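# Move mislabelled shelf cartons to the desk

## Task

On the wall shelf there is a row of cartons, and each one should sit above the shelf label that shows its part number. Take every carton that is above a label with a different number and put it on the desk. Every carton that is already above its own number must stay exactly where it was, neither moved nor rotated. The robot must not tip over or finish leaning, or the task fails. Anything that stays in place only because the robot is still holding it does not count. At the end, open the gripper and move the robot away.

## Robot and tools

Robot: a Hello Robot Stretch 3 with one arm. It has a two-wheeled base (0.33 m long, 0.34 m wide), a lift that slides up and down a mast, and a telescoping arm that reaches out to the robot's right side. The base cannot drive sideways, so to shift the gripper forward or back you drive the base. A turn in place pivots about the point midway between the wheels, 0.05 m behind the front edge. When the arm is pulled in and the wrist folded, a turn sweeps a circle of radius 0.28 m. An unfolded, level wrist reaches past that circle.

Frames: the base frame has its origin on the floor between the drive wheels, with x forward, y to the left and z up. hand_pose is reported in this frame at the point where the closed fingertips meet. The odometry frame is the base frame as it was when the scene started. Heading is positive to the left, between -3.142 and 3.142.

execute_actions takes "actions", a list run in order; an empty list only returns the current state and images. Each action can hold "robot", "steps" (1 to 450 control steps at 30 per second, default 1) and "until". An action with only "steps" just waits. "robot" is one of: a single command; a list of up to 8 commands run one after another; or {"stop": true}, which brakes everything and clears the queue. A command may contain:
- "base": exactly one of {"translate_m": d}, a straight drive of d metres relative to where the base is when that command begins (positive is forward, |d| at most 1), or {"rotate_rad": d}, a turn in place of d radians relative to the current heading (positive is counter-clockwise seen from above, |d| at most 3.2).
- "joints": absolute targets by name; unnamed joints keep their previous targets. Ranges: lift_m 0 to 1.1 (arm height); arm_m 0 to 0.52 (extension); wrist_yaw_rad -1.345 to 4.42 (0 is along the arm, positive swings toward the front, 3.0 folds it over the base); wrist_pitch_rad -1.57 to 0.451 (0 level, negative tips the fingers down); wrist_roll_rad -2.911 to 2.911 (0 has the fingers side by side); gripper_m -0.089 to 0.179 (bigger is wider; the real fingertip gap is about 0.007 smaller when almost shut and 0.025 smaller fully open, and zero below 0.007); head_pan_rad -3.953 to 1.73 (0 forward, positive left, -1.57 looks along the arm); head_tilt_rad -1.53 to 0.419 (negative looks down).
- "contact_limits": {"arm_m": n}, the motor effort percentage (1 to 100) at which the arm's motion halts; lower is softer.
- In a list, {"pause_s": s} waits up to 15 seconds.
Any out-of-range number or invalid action rejects the whole call and nothing runs. Motions keep going across actions and while you think; a new command takes over immediately and discards the rest of an older queue.

"until" ends an action early. {"robot": {"status": "ended"}} waits until nothing reports moving and no queue is running. You may also compare fields, e.g. {"lift_m": [">", 0.3]} or {"base_status": ["!=", "moving"]}; numbers compare as printed. {"any": {"status": "ended"}} fires when any one motion or queue ends.

zoom_image: camera ("head_camera", "nav_camera" or "wrist_camera") and region [x0, y0, x1, y1] in pixels of that camera's last image, at most 504 by 504. head_camera and nav_camera move with head_pan_rad and head_tilt_rad; wrist_camera rides on the gripper.

finished_scene: pass "scene", the current scene number. It is final, so make sure everything has stopped, the gripper is open and clear, and the cartons are resting on their own first.

Results: base_status and joint_status give each motion's state: moving, done (within tolerance), off_target (came to rest short, may still push), contact_stop (pushed into something and went slack), time_out, stopped, not_commanded, torque_fault (a wrist servo shut off for about 10 s after straining). The bracket after base_status shows distance travelled of the goal. joint_goals lists targets, measured_speeds the speeds, motor_effort the efforts in percent with peak in brackets. A line robot.on_its_own appears when the robot changed a goal itself, a joint is slack or off, a motor rests under load, or base_tilt has drifted 3 degrees or more, which means it is leaning. refusals, queue and queue_left track rejected goals and queue progress; lines starting "refused:" or "dropped:" explain them. lidar_m gives 12 distances, sector 1 ahead then counter-clockwise, in a plane 0.17 m up. wrist_depth_mm and head_depth_mm are 7x7 grids of depth in millimetres.

Gripper: to hold, command a width smaller than the object; to release, go at least 0.02 wider than where the pads met it. Readings and "done" do not prove you have it. Pad force is capped near 25 N here, so heavy cartons may slip.

Speed: the base is fast only when lift_m is under 0.30, arm_m under 0.03 and wrist_yaw_rad over 2.54; otherwise it is slow.

Avoid: folding or unfolding the wrist unless lift_m is 0.32 to 0.95, pitch is -0.4 and roll near 0; yaw below -0.4 without pitching to -0.5 or lower. Pushing into something solid with the gripper above about 0.45 m, a second push after a contact_stop, or driving while gripping something fixed can tip the robot; if tilted, back off in small steps, free the gripper, and drop lift_m to about 0.2. Don't knock, drag or spin neighbouring cartons, drop or slam boxes, or push hard.

Each tool is called after "Emit:" by a JSON object that holds its "name" and its "arguments".

## Session

I'll start by looking at the scene.

Emit:
{"name": "execute_actions", "arguments": {"actions": []}}

Scene clock: 0.00 s.
robot.base_odometry: x=+0.000 y=+0.000 heading=+0.000 (m, m, rad; robot's odometry frame)
robot.turned_by_wheels: +0.000 (rad since the last result)
robot.turned_by_imu: +0.000 (rad since the last result)
robot.base_tilt: forward=-0.7 right=+1.4 (deg)
robot.lidar_m: 2.01 2.24 2.12 2.31 1.61 1.72 2.37 2.20 2.20 1.99 1.74 1.74
robot.head_depth_mm: 1838 1872 1867 1885 1876 1893 1878 / 1929 2083 2066 2059 2040 2056 2050 / 1914 2321 2238 2278 2293 2250 2229 / 1914 2542 2619 2597 2624 2589 2365 / 1919 2795 2944 2921 2956 2928 2378 / 1910 2777 2912 2850 2884 2836 2417 / 1926 2642 2695 2671 2651 2584 2410
robot.base_status: not_commanded
robot.joint_positions: lift_m=+0.570 arm_m=-0.001 wrist_yaw_rad=+2.992 wrist_pitch_rad=-0.580 wrist_roll_rad=+0.005 gripper_m=+0.037 head_pan_rad=-0.013 head_tilt_rad=+0.013
robot.joint_goals: lift_m=+0.570 arm_m=-0.001 wrist_yaw_rad=+2.992 wrist_pitch_rad=-0.580 wrist_roll_rad=+0.005 gripper_m=+0.037 head_pan_rad=-0.013 head_tilt_rad=+0.013
robot.joint_status: lift_m=not_commanded arm_m=not_commanded wrist_yaw_rad=not_commanded wrist_pitch_rad=not_commanded wrist_roll_rad=not_commanded gripper_m=not_commanded head_pan_rad=not_commanded head_tilt_rad=not_commanded
robot.measured_speeds: translate_m=+0.000 rotate_rad=+0.000 lift_m=+0.000 arm_m=+0.000 wrist_yaw_rad=+0.000 wrist_pitch_rad=+0.000 wrist_roll_rad=+0.000 head_pan_rad=+0.000 head_tilt_rad=+0.000
robot: refusals=0 queue=idle queue_left=0
robot.motor_effort: left_wheel=+0 right_wheel=-1 lift_m=+24 arm_m=+0 wrist_yaw_rad=+0 wrist_pitch_rad=+3 wrist_roll_rad=+0 gripper_m=+0 head_pan_rad=+0 head_tilt_rad=+2 (%)
robot.hand_pose: x=+0.0088 y=+0.0551 z=+0.5486 quat_wxyz=(+0.253, +0.692, +0.151, +0.659) (m; robot's base frame)
robot.wrist_depth_mm: - - - - - - - / - - - - - - - / - - - - - - - / 910 922 939 - - - - / 802 791 - 839 858 858 923 / 698 727 - 741 771 789 781 / 643 637 672 677 659 678 702
pictures: head_camera (sideways: a quarter turn clockwise sets it upright), nav_camera (sideways: a quarter turn counterclockwise sets it upright), wrist_camera
Images, in order (width x height): head_camera 896x504, nav_camera 672x504, wrist_camera 644x364.

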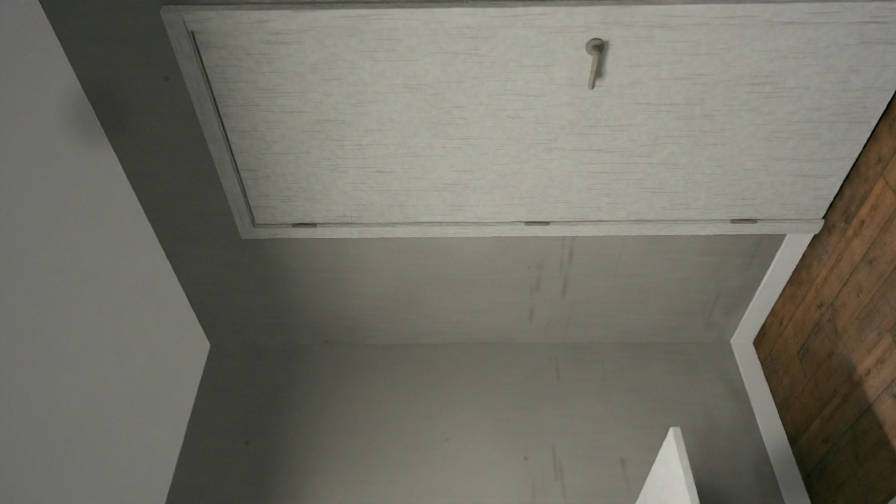

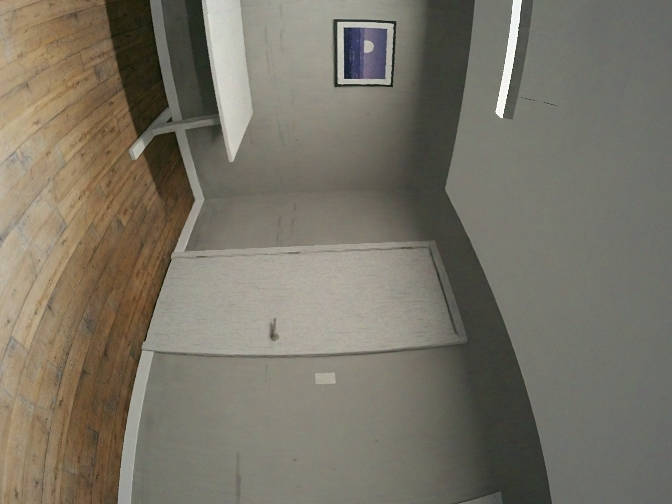

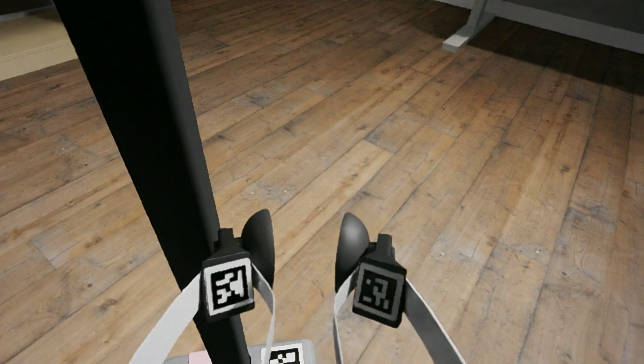

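Emit:
{"name": "execute_actions", "arguments": {"actions": [{"robot": {"joints": {"head_pan_rad": 1.5, "head_tilt_rad": -0.3}}, "steps": 120, "until": {"robot": {"status": "ended"}}}]}}

Scene clock: 3.80 s.
robot.base_odometry: x=+0.000 y=+0.000 heading=+0.000 (m, m, rad; robot's odometry frame)
robot.turned_by_wheels: +0.000 (rad since the last result)
robot.turned_by_imu: +0.000 (rad since the last result)
robot.base_tilt: forward=-0.6 right=+1.3 (deg)
robot.lidar_m: 2.01 2.24 2.13 2.32 1.62 1.71 2.37 2.19 2.20 2.00 1.74 1.74
robot.head_depth_mm: 2458 2582 2728 2785 2741 1986 1553 / 2637 2794 2893 3108 2760 1981 1558 / 2827 2984 3133 3289 2722 1987 1559 / 2595 2736 2871 3016 2793 1982 1566 / 2358 2478 2564 2704 2670 2003 1554 / 2141 2249 2310 2446 2541 2009 1579 / 2000 2053 2137 2229 2352 2029 1562
robot.base_status: not_commanded
robot.joint_positions: lift_m=+0.570 arm_m=-0.001 wrist_yaw_rad=+2.992 wrist_pitch_rad=-0.580 wrist_roll_rad=+0.005 gripper_m=+0.037 head_pan_rad=+1.493 head_tilt_rad=-0.296
robot.joint_goals: lift_m=+0.570 arm_m=-0.001 wrist_yaw_rad=+2.992 wrist_pitch_rad=-0.580 wrist_roll_rad=+0.005 gripper_m=+0.037 head_pan_rad=+1.500 head_tilt_rad=-0.300
robot.joint_status: lift_m=not_commanded arm_m=not_commanded wrist_yaw_rad=not_commanded wrist_pitch_rad=not_commanded wrist_roll_rad=not_commanded gripper_m=not_commanded head_pan_rad=done head_tilt_rad=done
robot.measured_speeds: translate_m=+0.000 rotate_rad=+0.000 lift_m=+0.000 arm_m=+0.000 wrist_yaw_rad=+0.000 wrist_pitch_rad=+0.000 wrist_roll_rad=+0.000 head_pan_rad=+0.000 head_tilt_rad=+0.000
robot: refusals=0 queue=done queue_left=0
robot.motor_effort: left_wheel=+0(0) right_wheel=-1(0) lift_m=+24(25) arm_m=+0(0) wrist_yaw_rad=+0(0) wrist_pitch_rad=+4(4) wrist_roll_rad=+0(1) gripper_m=-1(0) head_pan_rad=+3(42) head_tilt_rad=-2(22) (%)
robot.hand_pose: x=+0.0088 y=+0.0551 z=+0.5486 quat_wxyz=(+0.253, +0.692, +0.151, +0.659) (m; robot's base frame)
robot.wrist_depth_mm: - - - - - - - / - - - - - - - / - - - - - - - / 910 908 953 - - - - / 803 803 - 834 866 867 888 / 717 733 - 739 763 764 788 / 646 643 675 671 661 692 720
pictures: head_camera (sideways: a quarter turn clockwise sets it upright), nav_camera (sideways: a quarter turn counterclockwise sets it upright), wrist_camera
camera_calibration (this result's frames):
head_camera: T_world_to_cam=[[-0.0216619, -0.292155, -0.956126, 1.25999], [-0.999428, 0.0311875, 0.0131133, -0.00878454], [0.0259881, 0.955862, -0.292663, 0.337105], [0, 0, 0, 1]] pos_world=[0.00975349, 0.0461587, 1.30348]
nav_camera: T_world_to_cam=[[0.0650344, 0.238708, 0.968911, -1.21689], [0.993156, -0.109883, -0.0395901, 0.0943102], [0.0970169, 0.964855, -0.24422, 0.284255], [0, 0, 0, 1]] pos_world=[-0.0421025, 0.0265791, 1.25221]
wrist_camera: T_world_to_cam=[[0.985273, -0.157936, 0.065521, -0.0452927], [-0.0597429, -0.677018, -0.733538, 0.4798], [0.160211, 0.718821, -0.676483, 0.494714], [0, 0, 0, 1]] pos_world=[-0.00596817, -0.0379306, 0.689585]
Images, in order (width x height): head_camera 896x504, nav_camera 672x504, wrist_camera 644x364.

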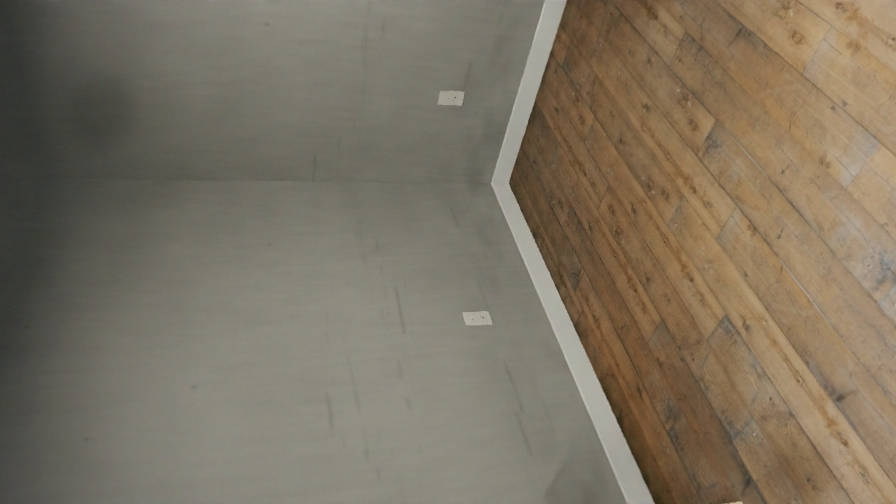

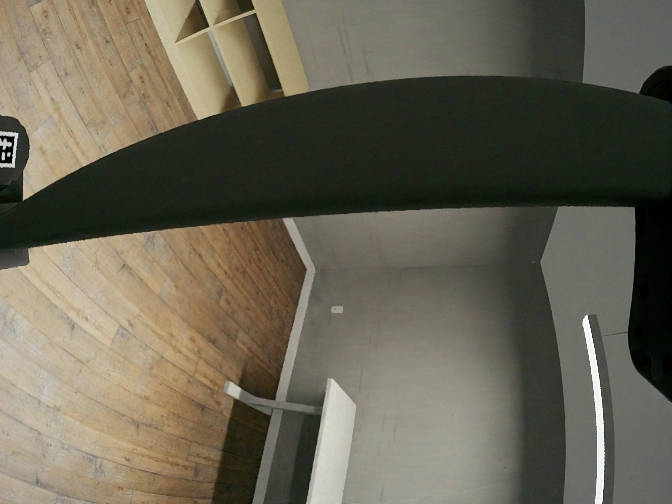

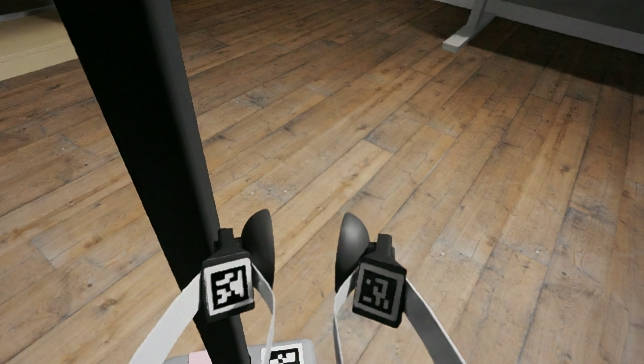

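Emit:
{"name": "execute_actions", "arguments": {"actions": [{"robot": {"joints": {"head_pan_rad": -2.0, "head_tilt_rad": -0.3}}, "steps": 150, "until": {"robot": {"status": "ended"}}}]}}

Scene clock: 7.37 s.
robot.base_odometry: x=+0.000 y=+0.000 heading=+0.000 (m, m, rad; robot's odometry frame)
robot.turned_by_wheels: +0.000 (rad since the last result)
robot.turned_by_imu: +0.000 (rad since the last result)
robot.base_tilt: forward=-0.8 right=+1.2 (deg)
robot.lidar_m: 2.01 2.24 2.12 2.32 1.61 1.71 2.37 2.20 2.21 2.00 1.74 1.74
robot.head_depth_mm: 1882 1972 2044 1959 2325 1971 1550 / 1957 2038 2179 2020 2393 1963 1565 / 2054 2144 2283 2399 2496 2011 1562 / 2092 2245 2392 2509 2599 1972 1564 / 2218 2377 2479 2618 2761 1989 1575 / 2335 2465 2601 2772 2784 2014 1574 / 2321 2349 2404 2472 2501 2007 1567
robot.base_status: not_commanded
robot.joint_positions: lift_m=+0.570 arm_m=-0.001 wrist_yaw_rad=+2.992 wrist_pitch_rad=-0.580 wrist_roll_rad=+0.005 gripper_m=+0.037 head_pan_rad=-1.993 head_tilt_rad=-0.296
robot.joint_goals: lift_m=+0.570 arm_m=-0.001 wrist_yaw_rad=+2.992 wrist_pitch_rad=-0.580 wrist_roll_rad=+0.005 gripper_m=+0.037 head_pan_rad=-2.000 head_tilt_rad=-0.300
robot.joint_status: lift_m=not_commanded arm_m=not_commanded wrist_yaw_rad=not_commanded wrist_pitch_rad=not_commanded wrist_roll_rad=not_commanded gripper_m=not_commanded head_pan_rad=done head_tilt_rad=done
robot.measured_speeds: translate_m=+0.000 rotate_rad=+0.000 lift_m=+0.000 arm_m=+0.000 wrist_yaw_rad=+0.000 wrist_pitch_rad=+0.000 wrist_roll_rad=+0.000 head_pan_rad=+0.000 head_tilt_rad=+0.000
robot: refusals=0 queue=done queue_left=0
robot.motor_effort: left_wheel=+0(0) right_wheel=-1(1) lift_m=+24(25) arm_m=+0(0) wrist_yaw_rad=+0(0) wrist_pitch_rad=+4(4) wrist_roll_rad=+0(0) gripper_m=+0(1) head_pan_rad=-3(45) head_tilt_rad=-2(2) (%)
robot.hand_pose: x=+0.0088 y=+0.0551 z=+0.5486 quat_wxyz=(+0.253, +0.692, +0.151, +0.659) (m; robot's base frame)
robot.wrist_depth_mm: - - - - - - - / - - - - - - - / - - - - - - - / 924 932 958 - - - - / 805 796 - 831 857 861 920 / 692 725 - 739 776 748 794 / 622 638 677 665 677 697 707
pictures: head_camera (sideways: a quarter turn clockwise sets it upright), nav_camera (sideways: a quarter turn counterclockwise sets it upright), wrist_camera
camera_calibration (this result's frames):
head_camera: T_world_to_cam=[[0.118997, 0.267945, -0.956057, 1.25904], [0.93038, -0.366361, 0.0131242, -0.0205706], [-0.346745, -0.891059, -0.292886, 0.339669], [0, 0, 0, 1]] pos_world=[-0.0129039, -0.0422239, 1.30347]
nav_camera: T_world_to_cam=[[-0.141808, -0.203006, 0.968855, -1.21555], [-0.897938, 0.438339, -0.0395826, 0.105836], [-0.416651, -0.875584, -0.244447, 0.287683], [0, 0, 0, 1]] pos_world=[0.0425222, -0.0412653, 1.25221]
wrist_camera: T_world_to_cam=[[0.985273, -0.157935, 0.065521, -0.0452926], [-0.0597428, -0.677018, -0.733538, 0.479801], [0.16021, 0.718821, -0.676483, 0.494714], [0, 0, 0, 1]] pos_world=[-0.00596819, -0.0379306, 0.689585]
Images, in order (width x height): head_camera 896x504, nav_camera 672x504, wrist_camera 644x364.

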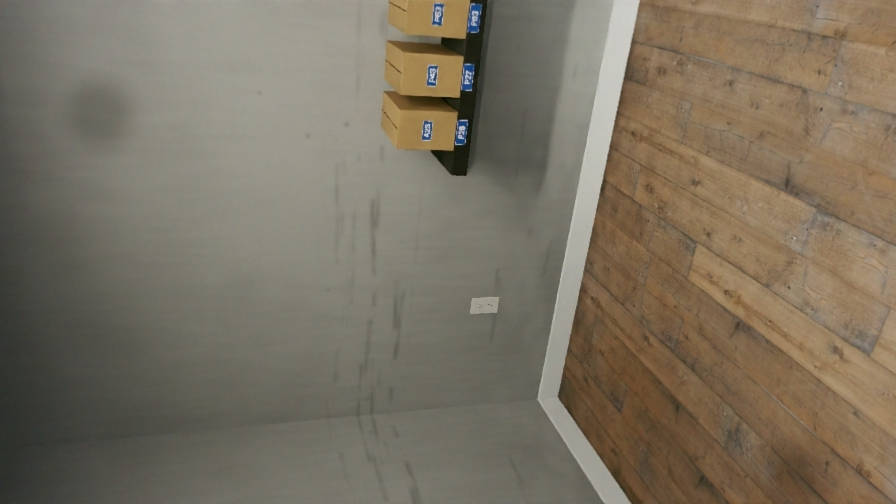

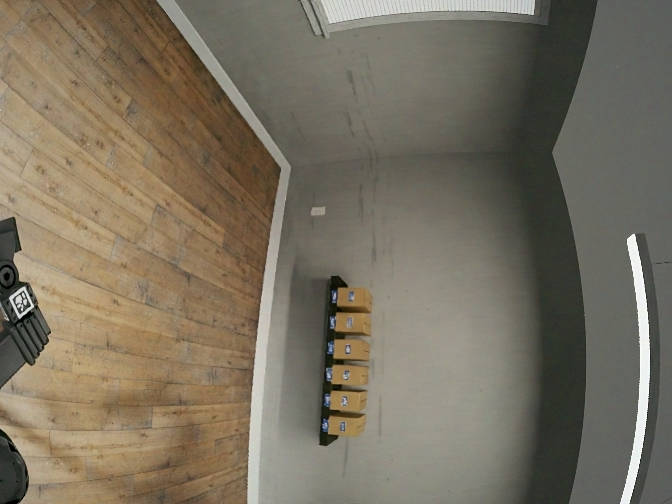

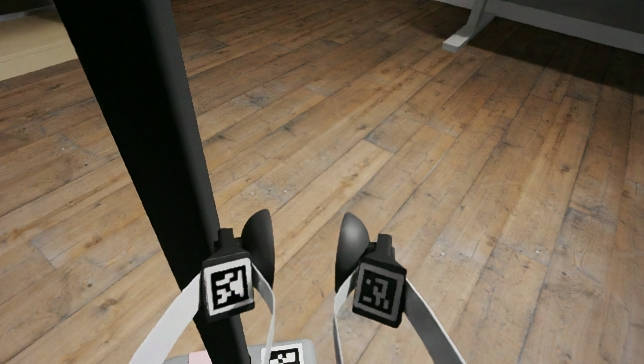

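Found the shelf with 6 cartons. Let me center on it.

Emit:
{"name": "execute_actions", "arguments": {"actions": [{"robot": {"joints": {"head_pan_rad": -2.36, "head_tilt_rad": -0.3}}, "steps": 150, "until": {"robot": {"status": "ended"}}}]}}

Scene clock: 9.67 s.
robot.base_odometry: x=+0.000 y=+0.000 heading=+0.000 (m, m, rad; robot's odometry frame)
robot.turned_by_wheels: +0.000 (rad since the last result)
robot.turned_by_imu: +0.000 (rad since the last result)
robot.base_tilt: forward=-0.7 right=+1.1 (deg)
robot.lidar_m: 2.01 2.24 2.12 2.31 1.62 1.72 2.37 2.20 2.21 2.00 1.74 1.74
robot.head_depth_mm: 1895 2017 2104 2211 2335 1979 1541 / 1917 2008 2142 2037 2359 1989 1557 / 1911 2033 2136 2065 2409 1990 1557 / 1944 2032 2156 2111 2386 2001 1556 / 1961 2020 2159 2039 2444 2021 1566 / 1963 2074 2200 2281 2494 2005 1568 / 1983 2096 2203 2327 2480 2021 1584
robot.base_status: not_commanded
robot.joint_positions: lift_m=+0.570 arm_m=-0.001 wrist_yaw_rad=+2.992 wrist_pitch_rad=-0.580 wrist_roll_rad=+0.005 gripper_m=+0.037 head_pan_rad=-2.353 head_tilt_rad=-0.296
robot.joint_goals: lift_m=+0.570 arm_m=-0.001 wrist_yaw_rad=+2.992 wrist_pitch_rad=-0.580 wrist_roll_rad=+0.005 gripper_m=+0.037 head_pan_rad=-2.360 head_tilt_rad=-0.300
robot.joint_status: lift_m=not_commanded arm_m=not_commanded wrist_yaw_rad=not_commanded wrist_pitch_rad=not_commanded wrist_roll_rad=not_commanded gripper_m=not_commanded head_pan_rad=done head_tilt_rad=done
robot.measured_speeds: translate_m=+0.000 rotate_rad=+0.000 lift_m=+0.000 arm_m=+0.000 wrist_yaw_rad=+0.000 wrist_pitch_rad=+0.000 wrist_roll_rad=+0.000 head_pan_rad=+0.000 head_tilt_rad=+0.000
robot: refusals=0 queue=done queue_left=0
robot.motor_effort: left_wheel=+0(0) right_wheel=-1(0) lift_m=+25(25) arm_m=-1(0) wrist_yaw_rad=+0(0) wrist_pitch_rad=+4(4) wrist_roll_rad=+0(0) gripper_m=+0(0) head_pan_rad=-4(26) head_tilt_rad=-2(3) (%)
robot.hand_pose: x=+0.0088 y=+0.0551 z=+0.5486 quat_wxyz=(+0.253, +0.692, +0.151, +0.659) (m; robot's base frame)
robot.wrist_depth_mm: - - - - - - - / - - - - - - - / - - - - - - - / 916 943 969 - - - - / 783 796 - 866 831 891 881 / 725 731 - 739 758 759 787 / 622 649 675 667 675 695 722
pictures: head_camera (sideways: a quarter turn clockwise sets it upright), nav_camera (sideways: a quarter turn counterclockwise sets it upright), wrist_camera
camera_calibration (this result's frames):
head_camera: T_world_to_cam=[[0.205759, 0.208849, -0.956057, 1.25851], [0.74168, -0.670625, 0.0131242, -0.0194196], [-0.638415, -0.711789, -0.292886, 0.341449], [0, 0, 0, 1]] pos_world=[-0.0265601, -0.0328226, 1.30347]
nav_camera: T_world_to_cam=[[-0.204232, -0.140037, 0.968855, -1.21517], [-0.685961, 0.726561, -0.0395826, 0.104543], [-0.698389, -0.672681, -0.244447, 0.289402], [0, 0, 0, 1]] pos_world=[0.0256507, -0.0514507, 1.25221]
wrist_camera: T_world_to_cam=[[0.985273, -0.157935, 0.0655212, -0.0452928], [-0.0597427, -0.677018, -0.733538, 0.479801], [0.160211, 0.718821, -0.676483, 0.494714], [0, 0, 0, 1]] pos_world=[-0.00596819, -0.0379306, 0.689585]
Images, in order (width x height): head_camera 896x504, nav_camera 672x504, wrist_camera 644x364.

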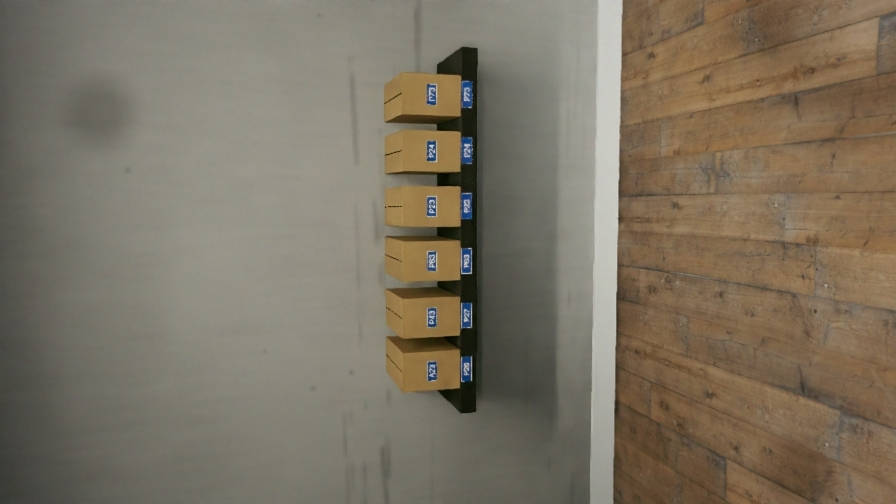

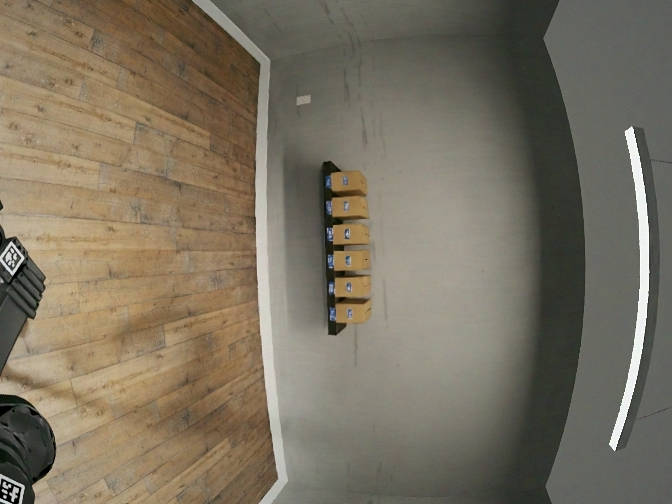

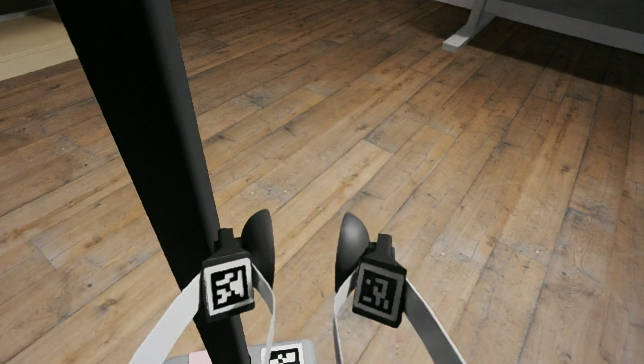

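Emit:
{"name": "zoom_image", "arguments": {"camera": "head_camera", "region": [370, 40, 500, 235]}}

Emit:
{"name": "zoom_image", "arguments": {"camera": "head_camera", "region": [370, 225, 500, 420]}}

Region (370, 40, 500, 235) of head_camera's 896x504 image, scaled by 2.585, with more detail than that image has.

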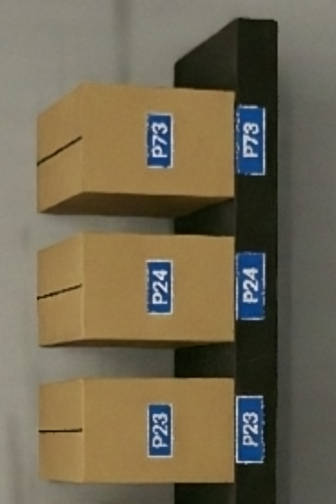

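Region (370, 225, 500, 420) of head_camera's 896x504 image, scaled by 2.585, with more detail than that image has.

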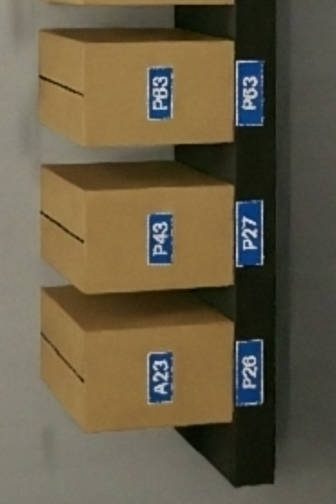

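Emit:
{"name": "zoom_image", "arguments": {"camera": "head_camera", "region": [415, 235, 485, 285]}}

Region (415, 235, 485, 285) of head_camera's 896x504 image, scaled by 7.200, with more detail than that image has; it fills the top 360 rows of this view, and the rest is white.

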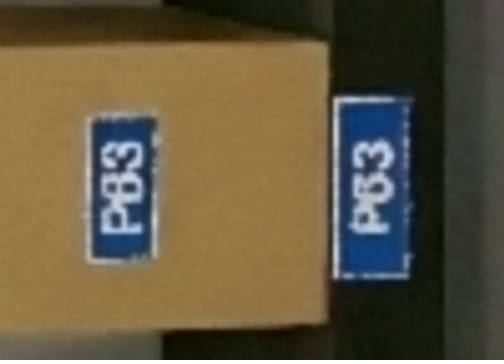

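Emit:
{"name": "execute_actions", "arguments": {"actions": [{"robot": {"base": {"rotate_rad": 1.107}, "joints": {"lift_m": 0.285, "wrist_pitch_rad": -0.4, "wrist_yaw_rad": 3.0, "head_pan_rad": -3.3, "head_tilt_rad": -0.5}}, "steps": 200, "until": {"robot": {"status": "ended"}}}]}}

Scene clock: 76.53 s.
robot.base_odometry: x=+0.000 y=+0.000 heading=+1.107 (m, m, rad; robot's odometry frame)
robot.turned_by_wheels: +1.107 (rad since the last result)
robot.turned_by_imu: +1.117 (rad since the last result)
robot.base_tilt: forward=-0.9 right=+1.3 (deg)
robot.lidar_m: 2.12 2.26 1.73 1.72 2.45 2.20 2.21 1.94 1.74 1.75 2.09 2.24
robot.head_depth_mm: 1818 1965 1926 2369 2002 1586 1310 / 1856 1997 1952 2385 1994 1593 1330 / 1886 2049 2004 2449 2010 1601 1332 / 1940 2092 2056 2518 2015 1620 1339 / 1991 2170 2372 2562 2046 1615 1330 / 2022 2199 2428 2617 2071 1611 1335 / 2082 2273 2507 2639 2070 1619 1342
robot.base_status: done (rotate_rad +1.1069 of +1.1070)
robot.joint_positions: lift_m=+0.285 arm_m=-0.001 wrist_yaw_rad=+2.998 wrist_pitch_rad=-0.421 wrist_roll_rad=+0.005 gripper_m=+0.037 head_pan_rad=-3.293 head_tilt_rad=-0.494
robot.joint_goals: lift_m=+0.285 arm_m=-0.001 wrist_yaw_rad=+3.000 wrist_pitch_rad=-0.400 wrist_roll_rad=+0.005 gripper_m=+0.037 head_pan_rad=-3.300 head_tilt_rad=-0.500
robot.joint_status: lift_m=done arm_m=not_commanded wrist_yaw_rad=done wrist_pitch_rad=done wrist_roll_rad=not_commanded gripper_m=not_commanded head_pan_rad=done head_tilt_rad=done
robot.measured_speeds: translate_m=+0.000 rotate_rad=+0.000 lift_m=+0.000 arm_m=+0.000 wrist_yaw_rad=+0.000 wrist_pitch_rad=+0.000 wrist_roll_rad=+0.000 head_pan_rad=+0.000 head_tilt_rad=+0.000
robot: refusals=0 queue=done queue_left=0
robot.motor_effort: left_wheel=-3(9) right_wheel=+2(6) lift_m=+16(24) arm_m=+0(0) wrist_yaw_rad=+1(2) wrist_pitch_rad=+6(5) wrist_roll_rad=+0(0) gripper_m=+0(0) head_pan_rad=-3(45) head_tilt_rad=-3(21) (%)
robot.hand_pose: x=+0.0107 y=+0.0780 z=+0.2974 quat_wxyz=(+0.197, +0.702, +0.098, +0.678) (m; robot's base frame)
robot.wrist_depth_mm: - - - - - - - / - - - - - - - / 843 - 893 920 945 - - / 669 - 705 716 738 768 807 / 562 559 - 596 610 622 660 / 486 493 - 517 529 530 545 / - - - 445 448 456 466
pictures: head_camera (sideways: a quarter turn clockwise sets it upright), nav_camera (sideways: a quarter turn counterclockwise sets it upright), wrist_camera
camera_calibration (this result's frames):
head_camera: T_world_to_cam=[[0.469905, -0.0704999, -0.879897, 1.15751], [-0.107813, -0.993926, 0.0220594, -0.0258657], [-0.876108, 0.0844984, -0.474651, 0.579437], [0, 0, 0, 1]] pos_world=[-0.0390575, 0.00693416, 1.29409]
nav_camera: T_world_to_cam=[[-0.416868, 0.110364, 0.902242, -1.12691], [0.189459, 0.98135, -0.0325034, 0.0899773], [-0.889003, 0.157389, -0.430003, 0.532052], [0, 0, 0, 1]] pos_world=[-0.0138253, -0.0476679, 1.24846]
wrist_camera: T_world_to_cam=[[0.984883, -0.161243, 0.063288, -0.0261517], [-0.0372384, -0.553913, -0.831741, 0.330508], [0.169169, 0.816811, -0.551544, 0.263153], [0, 0, 0, 1]] pos_world=[-0.00645325, -0.0360902, 0.421693]
Images, in order (width x height): head_camera 896x504, nav_camera 672x504, wrist_camera 644x364.

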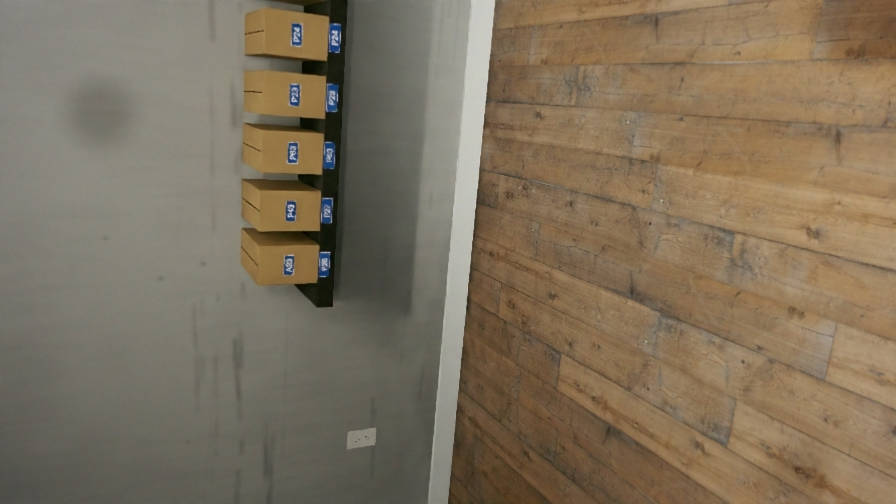

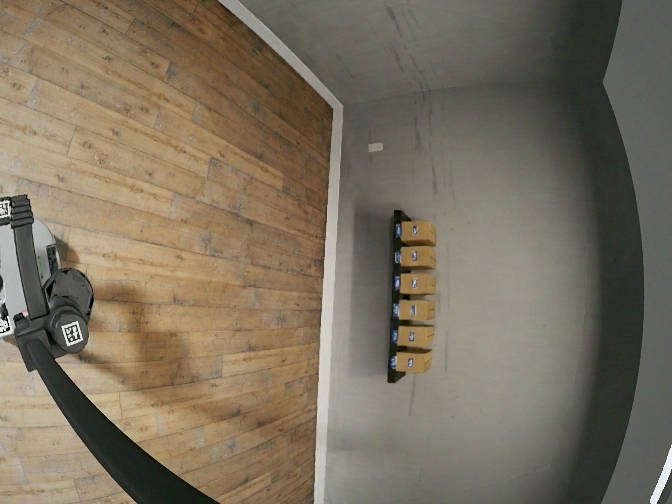

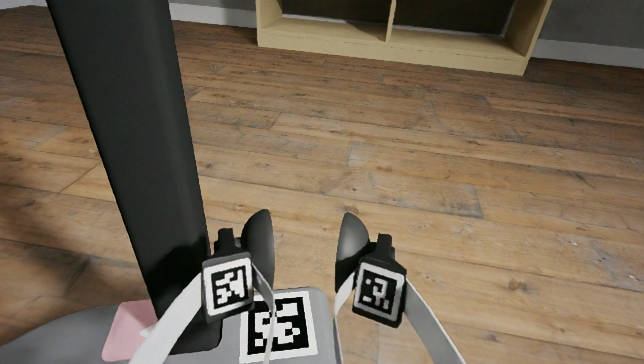

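Emit:
{"name": "execute_actions", "arguments": {"actions": [{"robot": {"base": {"translate_m": -1.0}}, "steps": 300, "until": {"robot": {"translate_m": ["<=", -0.53]}}}, {"robot": {"base": {"translate_m": -1.0}}, "steps": 300, "until": {"robot": {"base_status": ["!=", "moving"]}}}, {"robot": {"base": {"rotate_rad": -1.897}, "joints": {"lift_m": 1.07, "head_pan_rad": -1.7, "head_tilt_rad": -0.75}}, "steps": 100, "until": {"robot": {"lift_m": [">", 0.34]}}}, {"robot": {"joints": {"wrist_yaw_rad": 1.4}}, "steps": 100, "until": {"robot": {"wrist_yaw_rad": ["<", 1.7]}}}, {"robot": {"joints": {"wrist_yaw_rad": 0.0, "wrist_pitch_rad": -1.57, "gripper_m": 0.179}}, "steps": 30}]}}

Scene clock: 95.13 s.
robot.base_odometry: x=-0.687 y=-1.372 heading=-0.622 (m, m, rad; robot's odometry frame)
robot.turned_by_wheels: -1.729 (rad since the last result)
robot.turned_by_imu: -1.743 (rad since the last result)
robot.base_tilt: forward=-0.5 right=+0.8 (deg)
robot.lidar_m: 1.23 1.37 2.19 3.55 2.58 2.30 1.78 0.92 0.76 0.76 0.84 1.24
robot.head_depth_mm: 625 705 759 640 730 1299 1169 / 629 711 784 686 755 1310 1183 / 635 716 775 658 743 1333 1171 / 641 724 813 842 780 1346 1175 / 643 729 843 986 1207 1357 1178 / 650 736 850 1000 1220 1363 1176 / 656 745 855 1013 1252 1354 1188
robot.base_status: moving (rotate_rad -1.7285 of -1.8970)
robot.joint_positions: lift_m=+0.571 arm_m=-0.001 wrist_yaw_rad=+0.082 wrist_pitch_rad=-1.552 wrist_roll_rad=+0.005 gripper_m=+0.074 head_pan_rad=-1.707 head_tilt_rad=-0.741
robot.joint_goals: lift_m=+1.070 arm_m=-0.001 wrist_yaw_rad=+0.000 wrist_pitch_rad=-1.570 wrist_roll_rad=+0.005 gripper_m=+0.179 head_pan_rad=-1.700 head_tilt_rad=-0.750
robot.joint_status: lift_m=moving arm_m=not_commanded wrist_yaw_rad=moving wrist_pitch_rad=moving wrist_roll_rad=not_commanded gripper_m=moving head_pan_rad=done head_tilt_rad=done
robot.measured_speeds: translate_m=+0.000 rotate_rad=-0.634 lift_m=+0.110 arm_m=+0.000 wrist_yaw_rad=-0.739 wrist_pitch_rad=-0.168 wrist_roll_rad=+0.000 head_pan_rad=+0.000 head_tilt_rad=+0.000
robot: refusals=0 queue=running queue_left=0
robot.motor_effort: left_wheel=+4(15) right_wheel=-4(8) lift_m=+32(35) arm_m=+0(0) wrist_yaw_rad=-2(3) wrist_pitch_rad=-3(5) wrist_roll_rad=+0(0) gripper_m=+100(100) head_pan_rad=+3(44) head_tilt_rad=-5(25) (%)
robot.hand_pose: x=-0.0232 y=-0.1245 z=+0.4531 quat_wxyz=(+0.523, +0.514, -0.485, -0.476) (m; robot's base frame)
robot.wrist_depth_mm: 545 551 570 563 578 590 593 / 559 579 580 578 574 600 599 / 583 579 578 580 606 598 627 / 593 598 606 - - 630 640 / 601 614 614 - - 641 652 / 612 640 - - - 666 660 / 641 651 644 - 669 675 675
pictures: head_camera (sideways: a quarter turn clockwise sets it upright), nav_camera (sideways: a quarter turn counterclockwise sets it upright), wrist_camera
camera_calibration (this result's frames):
head_camera: T_world_to_cam=[[0.0905655, 0.669902, -0.736905, 0.973402], [0.994547, -0.099266, 0.0319894, -0.0455091], [-0.0517199, -0.735784, -0.675239, 0.835366], [0, 0, 0, 1]] pos_world=[0.000309306, -0.0419531, 1.28283]
nav_camera: T_world_to_cam=[[-0.132168, -0.624295, 0.769927, -0.95612], [-0.983213, 0.18114, -0.021905, 0.0833239], [-0.125789, -0.759898, -0.637756, 0.797695], [0, 0, 0, 1]] pos_world=[0.0558977, -0.00582724, 1.2467]
wrist_camera: T_world_to_cam=[[-0.990504, -0.130027, 0.0446551, -0.0687601], [-0.122229, 0.981564, 0.146941, 0.0923166], [-0.0629381, 0.140087, -0.988137, 0.628301], [0, 0, 0, 1]] pos_world=[-0.0172793, -0.187572, 0.610353]
Images, in order (width x height): head_camera 896x504, nav_camera 672x504, wrist_camera 644x364.

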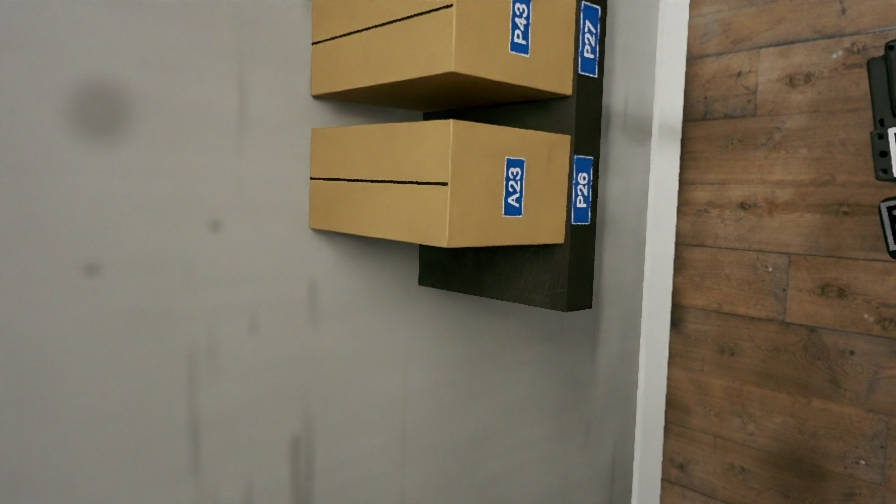

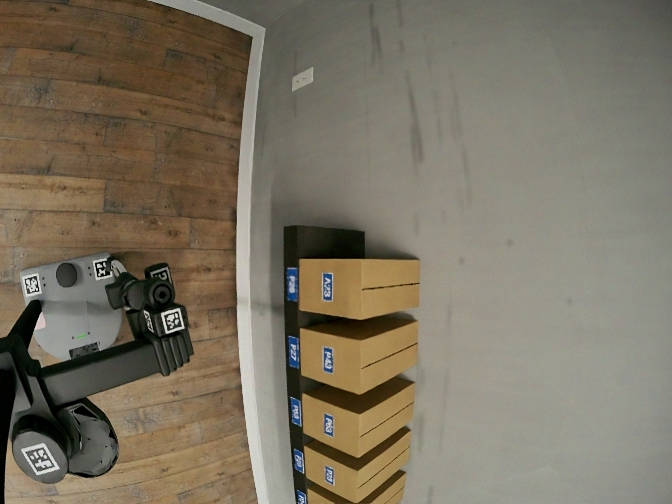

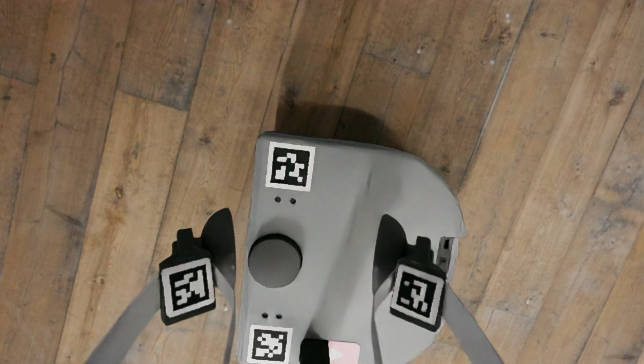

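Emit:
{"name": "execute_actions", "arguments": {"actions": [{"robot": {"joints": {"head_pan_rad": -2.25, "head_tilt_rad": -0.65}}, "steps": 30}]}}

Scene clock: 97.50 s.
robot.base_odometry: x=-0.687 y=-1.372 heading=-0.790 (m, m, rad; robot's odometry frame)
robot.turned_by_wheels: -0.168 (rad since the last result)
robot.turned_by_imu: -0.170 (rad since the last result)
robot.base_tilt: forward=-0.7 right=+1.3 (deg)
robot.lidar_m: 1.23 1.29 1.78 3.56 2.97 2.30 2.53 1.06 0.78 0.76 0.79 1.09
robot.head_depth_mm: 972 1105 948 997 1686 1401 1235 / 901 1014 921 900 1593 1430 - / 829 937 956 808 1447 1493 - / 774 863 905 746 827 1409 - / 728 800 869 759 773 1290 - / 686 751 828 709 681 1189 - / 646 704 775 715 702 718 1201
robot.base_status: done (rotate_rad -1.8969 of -1.8970)
robot.joint_positions: lift_m=+0.831 arm_m=-0.001 wrist_yaw_rad=+0.002 wrist_pitch_rad=-1.564 wrist_roll_rad=+0.005 gripper_m=+0.166 head_pan_rad=-2.243 head_tilt_rad=-0.655
robot.joint_goals: lift_m=+1.070 arm_m=-0.001 wrist_yaw_rad=+0.000 wrist_pitch_rad=-1.570 wrist_roll_rad=+0.005 gripper_m=+0.179 head_pan_rad=-2.250 head_tilt_rad=-0.650
robot.joint_status: lift_m=moving arm_m=not_commanded wrist_yaw_rad=moving wrist_pitch_rad=moving wrist_roll_rad=not_commanded gripper_m=moving head_pan_rad=done head_tilt_rad=done
robot.measured_speeds: translate_m=+0.000 rotate_rad=+0.000 lift_m=+0.110 arm_m=+0.000 wrist_yaw_rad=+0.000 wrist_pitch_rad=+0.000 wrist_roll_rad=+0.000 head_pan_rad=+0.000 head_tilt_rad=+0.000
robot: refusals=0 queue=done queue_left=0
robot.motor_effort: left_wheel=+2(5) right_wheel=-3(5) lift_m=+33(33) arm_m=+0(0) wrist_yaw_rad=-5(5) wrist_pitch_rad=-1(1) wrist_roll_rad=+0(0) gripper_m=+100(100) head_pan_rad=-3(34) head_tilt_rad=+2(11) (%)
robot.hand_pose: x=-0.0217 y=-0.1214 z=+0.7136 quat_wxyz=(+0.501, +0.498, -0.502, -0.499) (m; robot's base frame)
robot.wrist_depth_mm: 775 776 802 810 795 824 830 / 793 814 815 835 849 849 848 / 813 840 848 843 834 849 859 / 826 856 843 - 890 883 894 / 865 865 884 - 906 916 919 / - 900 915 917 897 - 950 / 947 883 933 949 956 973 -
pictures: head_camera (sideways: a quarter turn clockwise sets it upright), nav_camera (sideways: a quarter turn counterclockwise sets it upright), wrist_camera
camera_calibration (this result's frames):
head_camera: T_world_to_cam=[[0.379284, 0.478681, -0.791838, 1.04324], [0.806067, -0.591126, 0.0287524, -0.0401486], [-0.454313, -0.64918, -0.610054, 0.753029], [0, 0, 0, 1]] pos_world=[-0.021212, -0.0342625, 1.28662]
nav_camera: T_world_to_cam=[[-0.390106, -0.416135, 0.82137, -1.02161], [-0.754171, 0.656173, -0.0257493, 0.0869342], [-0.528246, -0.629498, -0.569814, 0.711765], [0, 0, 0, 1]] pos_world=[0.0430146, -0.0341165, 1.24693]
wrist_camera: T_world_to_cam=[[-0.997738, -0.0507414, 0.0440948, -0.0686009], [-0.0431708, 0.986446, 0.158306, 0.0454317], [-0.0515297, 0.156044, -0.986405, 0.886403], [0, 0, 0, 1]] pos_world=[-0.0208082, -0.186615, 0.870186]
Images, in order (width x height): head_camera 896x504, nav_camera 672x504, wrist_camera 644x364.

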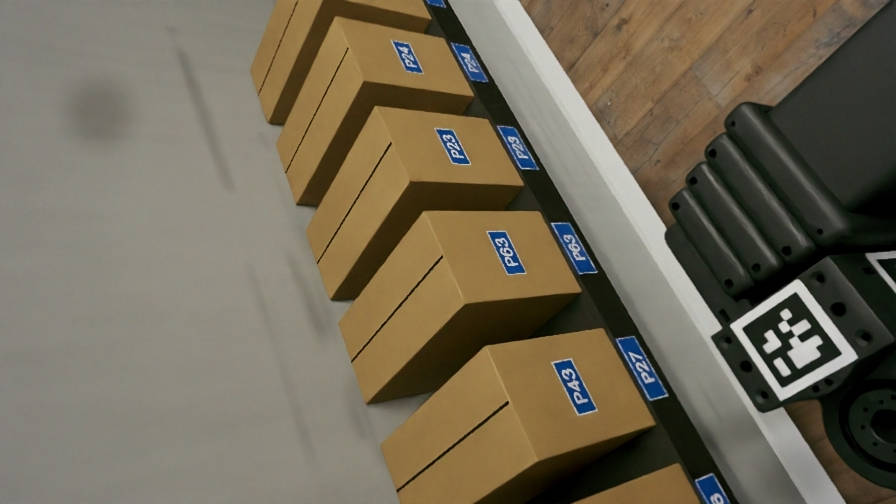

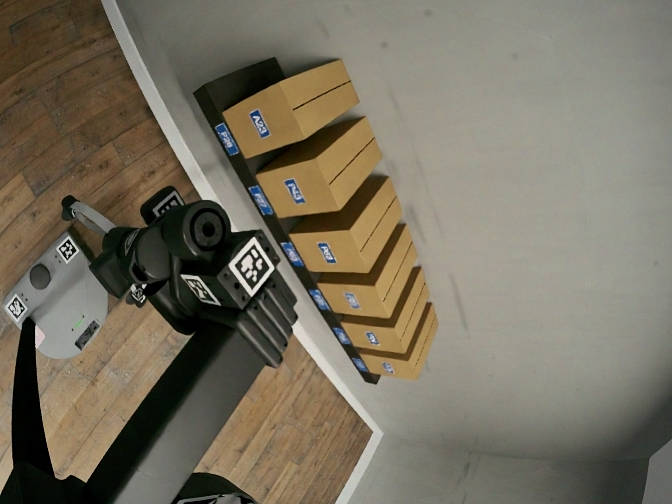

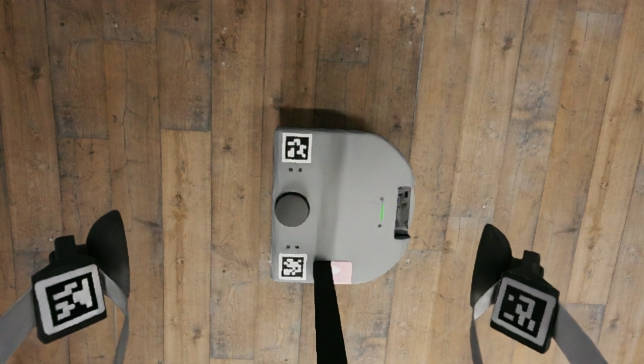

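Emit:
{"name": "zoom_image", "arguments": {"camera": "head_camera", "region": [380, 0, 620, 300]}}

Region (380, 0, 620, 300) of head_camera's 896x504 image, scaled by 1.680, with more detail than that image has; it fills the left 403 columns of this view, and the rest is white.

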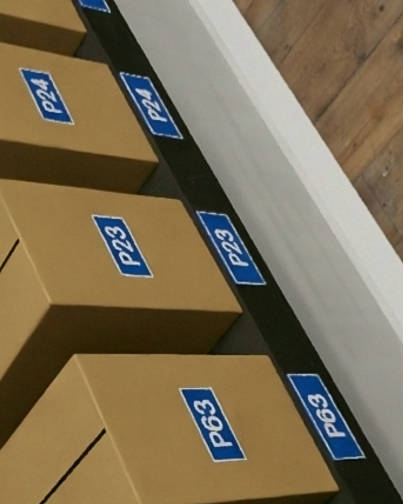

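Emit:
{"name": "execute_actions", "arguments": {"actions": [{"robot": {"joints": {"arm_m": 0.43, "wrist_pitch_rad": -1.3, "head_pan_rad": -1.45, "head_tilt_rad": -0.6}}, "steps": 300, "until": {"robot": {"status": "ended"}}}]}}

Scene clock: 126.20 s.
robot.base_odometry: x=-0.687 y=-1.372 heading=-0.790 (m, m, rad; robot's odometry frame)
robot.turned_by_wheels: +0.000 (rad since the last result)
robot.turned_by_imu: +0.000 (rad since the last result)
robot.base_tilt: forward=-0.7 right=+1.3 (deg)
robot.lidar_m: 1.23 1.29 1.78 3.55 2.96 2.29 2.52 1.06 0.78 0.76 0.79 1.09
robot.head_depth_mm: - 669 735 789 667 714 1214 / 615 - 764 748 637 729 1232 / 619 683 761 810 653 1181 1235 / 630 696 778 884 927 1204 1248 / 642 707 793 903 1050 1250 1249 / 652 721 812 924 1076 1281 1254 / 663 737 826 946 1110 1332 1245
robot.base_status: done (rotate_rad -1.8969 of -1.8970)
robot.joint_positions: lift_m=+1.070 arm_m=+0.430 wrist_yaw_rad=+0.000 wrist_pitch_rad=-1.305 wrist_roll_rad=+0.005 gripper_m=+0.179 head_pan_rad=-1.457 head_tilt_rad=-0.606
robot.joint_goals: lift_m=+1.070 arm_m=+0.430 wrist_yaw_rad=+0.000 wrist_pitch_rad=-1.300 wrist_roll_rad=+0.005 gripper_m=+0.179 head_pan_rad=-1.450 head_tilt_rad=-0.600
robot.joint_status: lift_m=done arm_m=done wrist_yaw_rad=done wrist_pitch_rad=done wrist_roll_rad=not_commanded gripper_m=done head_pan_rad=done head_tilt_rad=done
robot.measured_speeds: translate_m=+0.000 rotate_rad=+0.000 lift_m=+0.000 arm_m=+0.000 wrist_yaw_rad=+0.000 wrist_pitch_rad=+0.000 wrist_roll_rad=+0.000 head_pan_rad=+0.000 head_tilt_rad=+0.000
robot: refusals=0 queue=done queue_left=0
robot.motor_effort: left_wheel=+2(3) right_wheel=-2(3) lift_m=+32(32) arm_m=+3(0) wrist_yaw_rad=+0(4) wrist_pitch_rad=+1(1) wrist_roll_rad=+0(0) gripper_m=+1(100) head_pan_rad=+4(42) head_tilt_rad=+3(11) (%)
robot.hand_pose: x=-0.0216 y=-0.6188 z=+0.9548 quat_wxyz=(+0.561, +0.428, -0.563, -0.431) (m; robot's base frame)
robot.wrist_depth_mm: 232 228 221 217 209 205 202 / 338 321 267 270 274 276 273 / 588 561 265 265 274 272 289 / - - 263 261 267 270 286 / - - 260 259 287 266 284 / - - 254 257 284 263 291 / - - 249 255 277 260 275
pictures: head_camera (sideways: a quarter turn clockwise sets it upright), nav_camera (sideways: a quarter turn counterclockwise sets it upright), wrist_camera
camera_calibration (this result's frames):
head_camera: T_world_to_cam=[[-0.065982, 0.56677, -0.82123, 1.08428], [0.987743, 0.153775, 0.0267671, -0.038674], [0.141456, -0.809398, -0.569969, 0.697248], [0, 0, 0, 1]] pos_world=[0.011113, -0.0442366, 1.28888]
nav_camera: T_world_to_cam=[[0.0139265, -0.52881, 0.848626, -1.05961], [-0.997083, -0.0710414, -0.0279058, 0.0912253], [0.0750445, -0.845762, -0.528257, 0.654017], [0, 0, 0, 1]] pos_world=[0.0566355, -0.00070955, 1.24725]
wrist_camera: T_world_to_cam=[[-0.997821, -0.0361638, 0.0551888, -0.106003], [-0.0415486, 0.994143, -0.0997687, 0.749079], [-0.0512575, -0.101844, -0.993479, 1.04905], [0, 0, 0, 1]] pos_world=[-0.0208773, -0.641685, 1.1228]
Images, in order (width x height): head_camera 896x504, nav_camera 672x504, wrist_camera 644x364.

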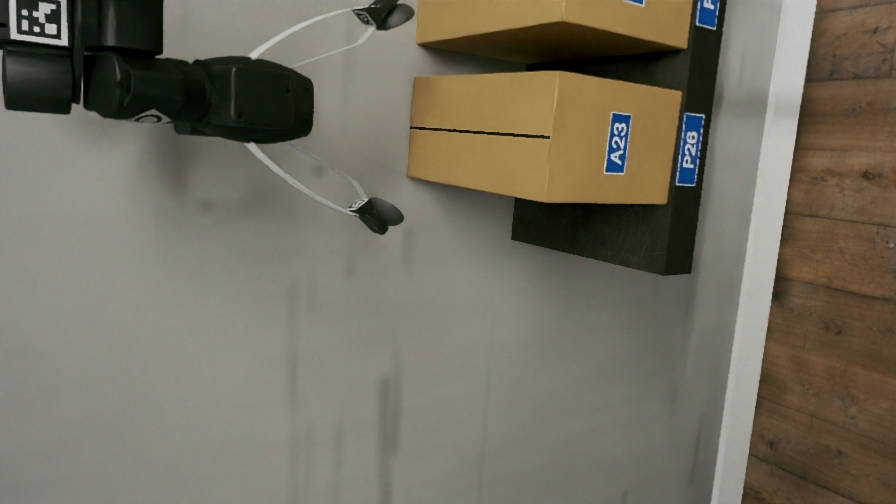

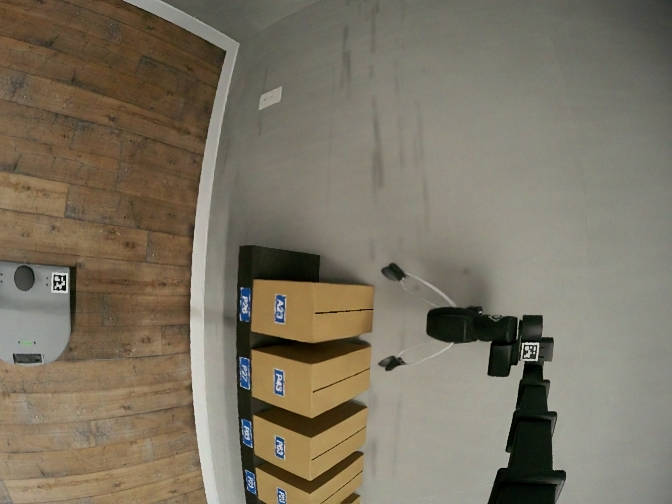

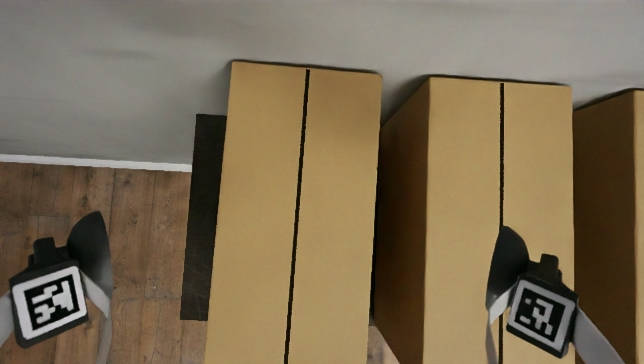

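Emit:
{"name": "zoom_image", "arguments": {"camera": "wrist_camera", "region": [180, 40, 644, 364]}}

Emit:
{"name": "zoom_image", "arguments": {"camera": "head_camera", "region": [180, 0, 480, 260]}}

Region (180, 40, 644, 364) of wrist_camera's 644x364 image, scaled by 1.086; it fills the top 352 rows of this view, and the rest is white.

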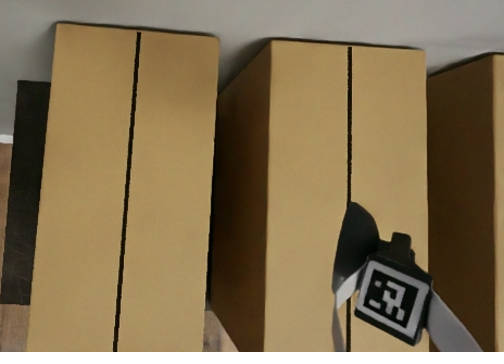

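Region (180, 0, 480, 260) of head_camera's 896x504 image, scaled by 1.680, with more detail than that image has; it fills the top 437 rows of this view, and the rest is white.

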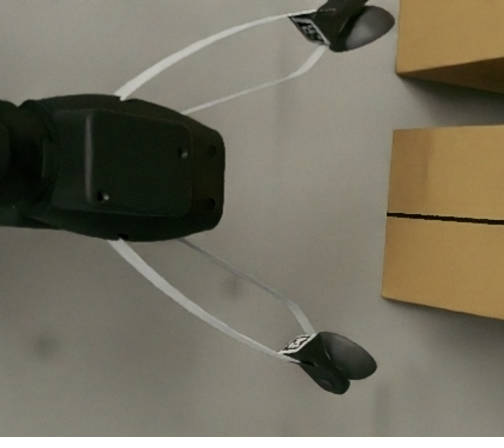

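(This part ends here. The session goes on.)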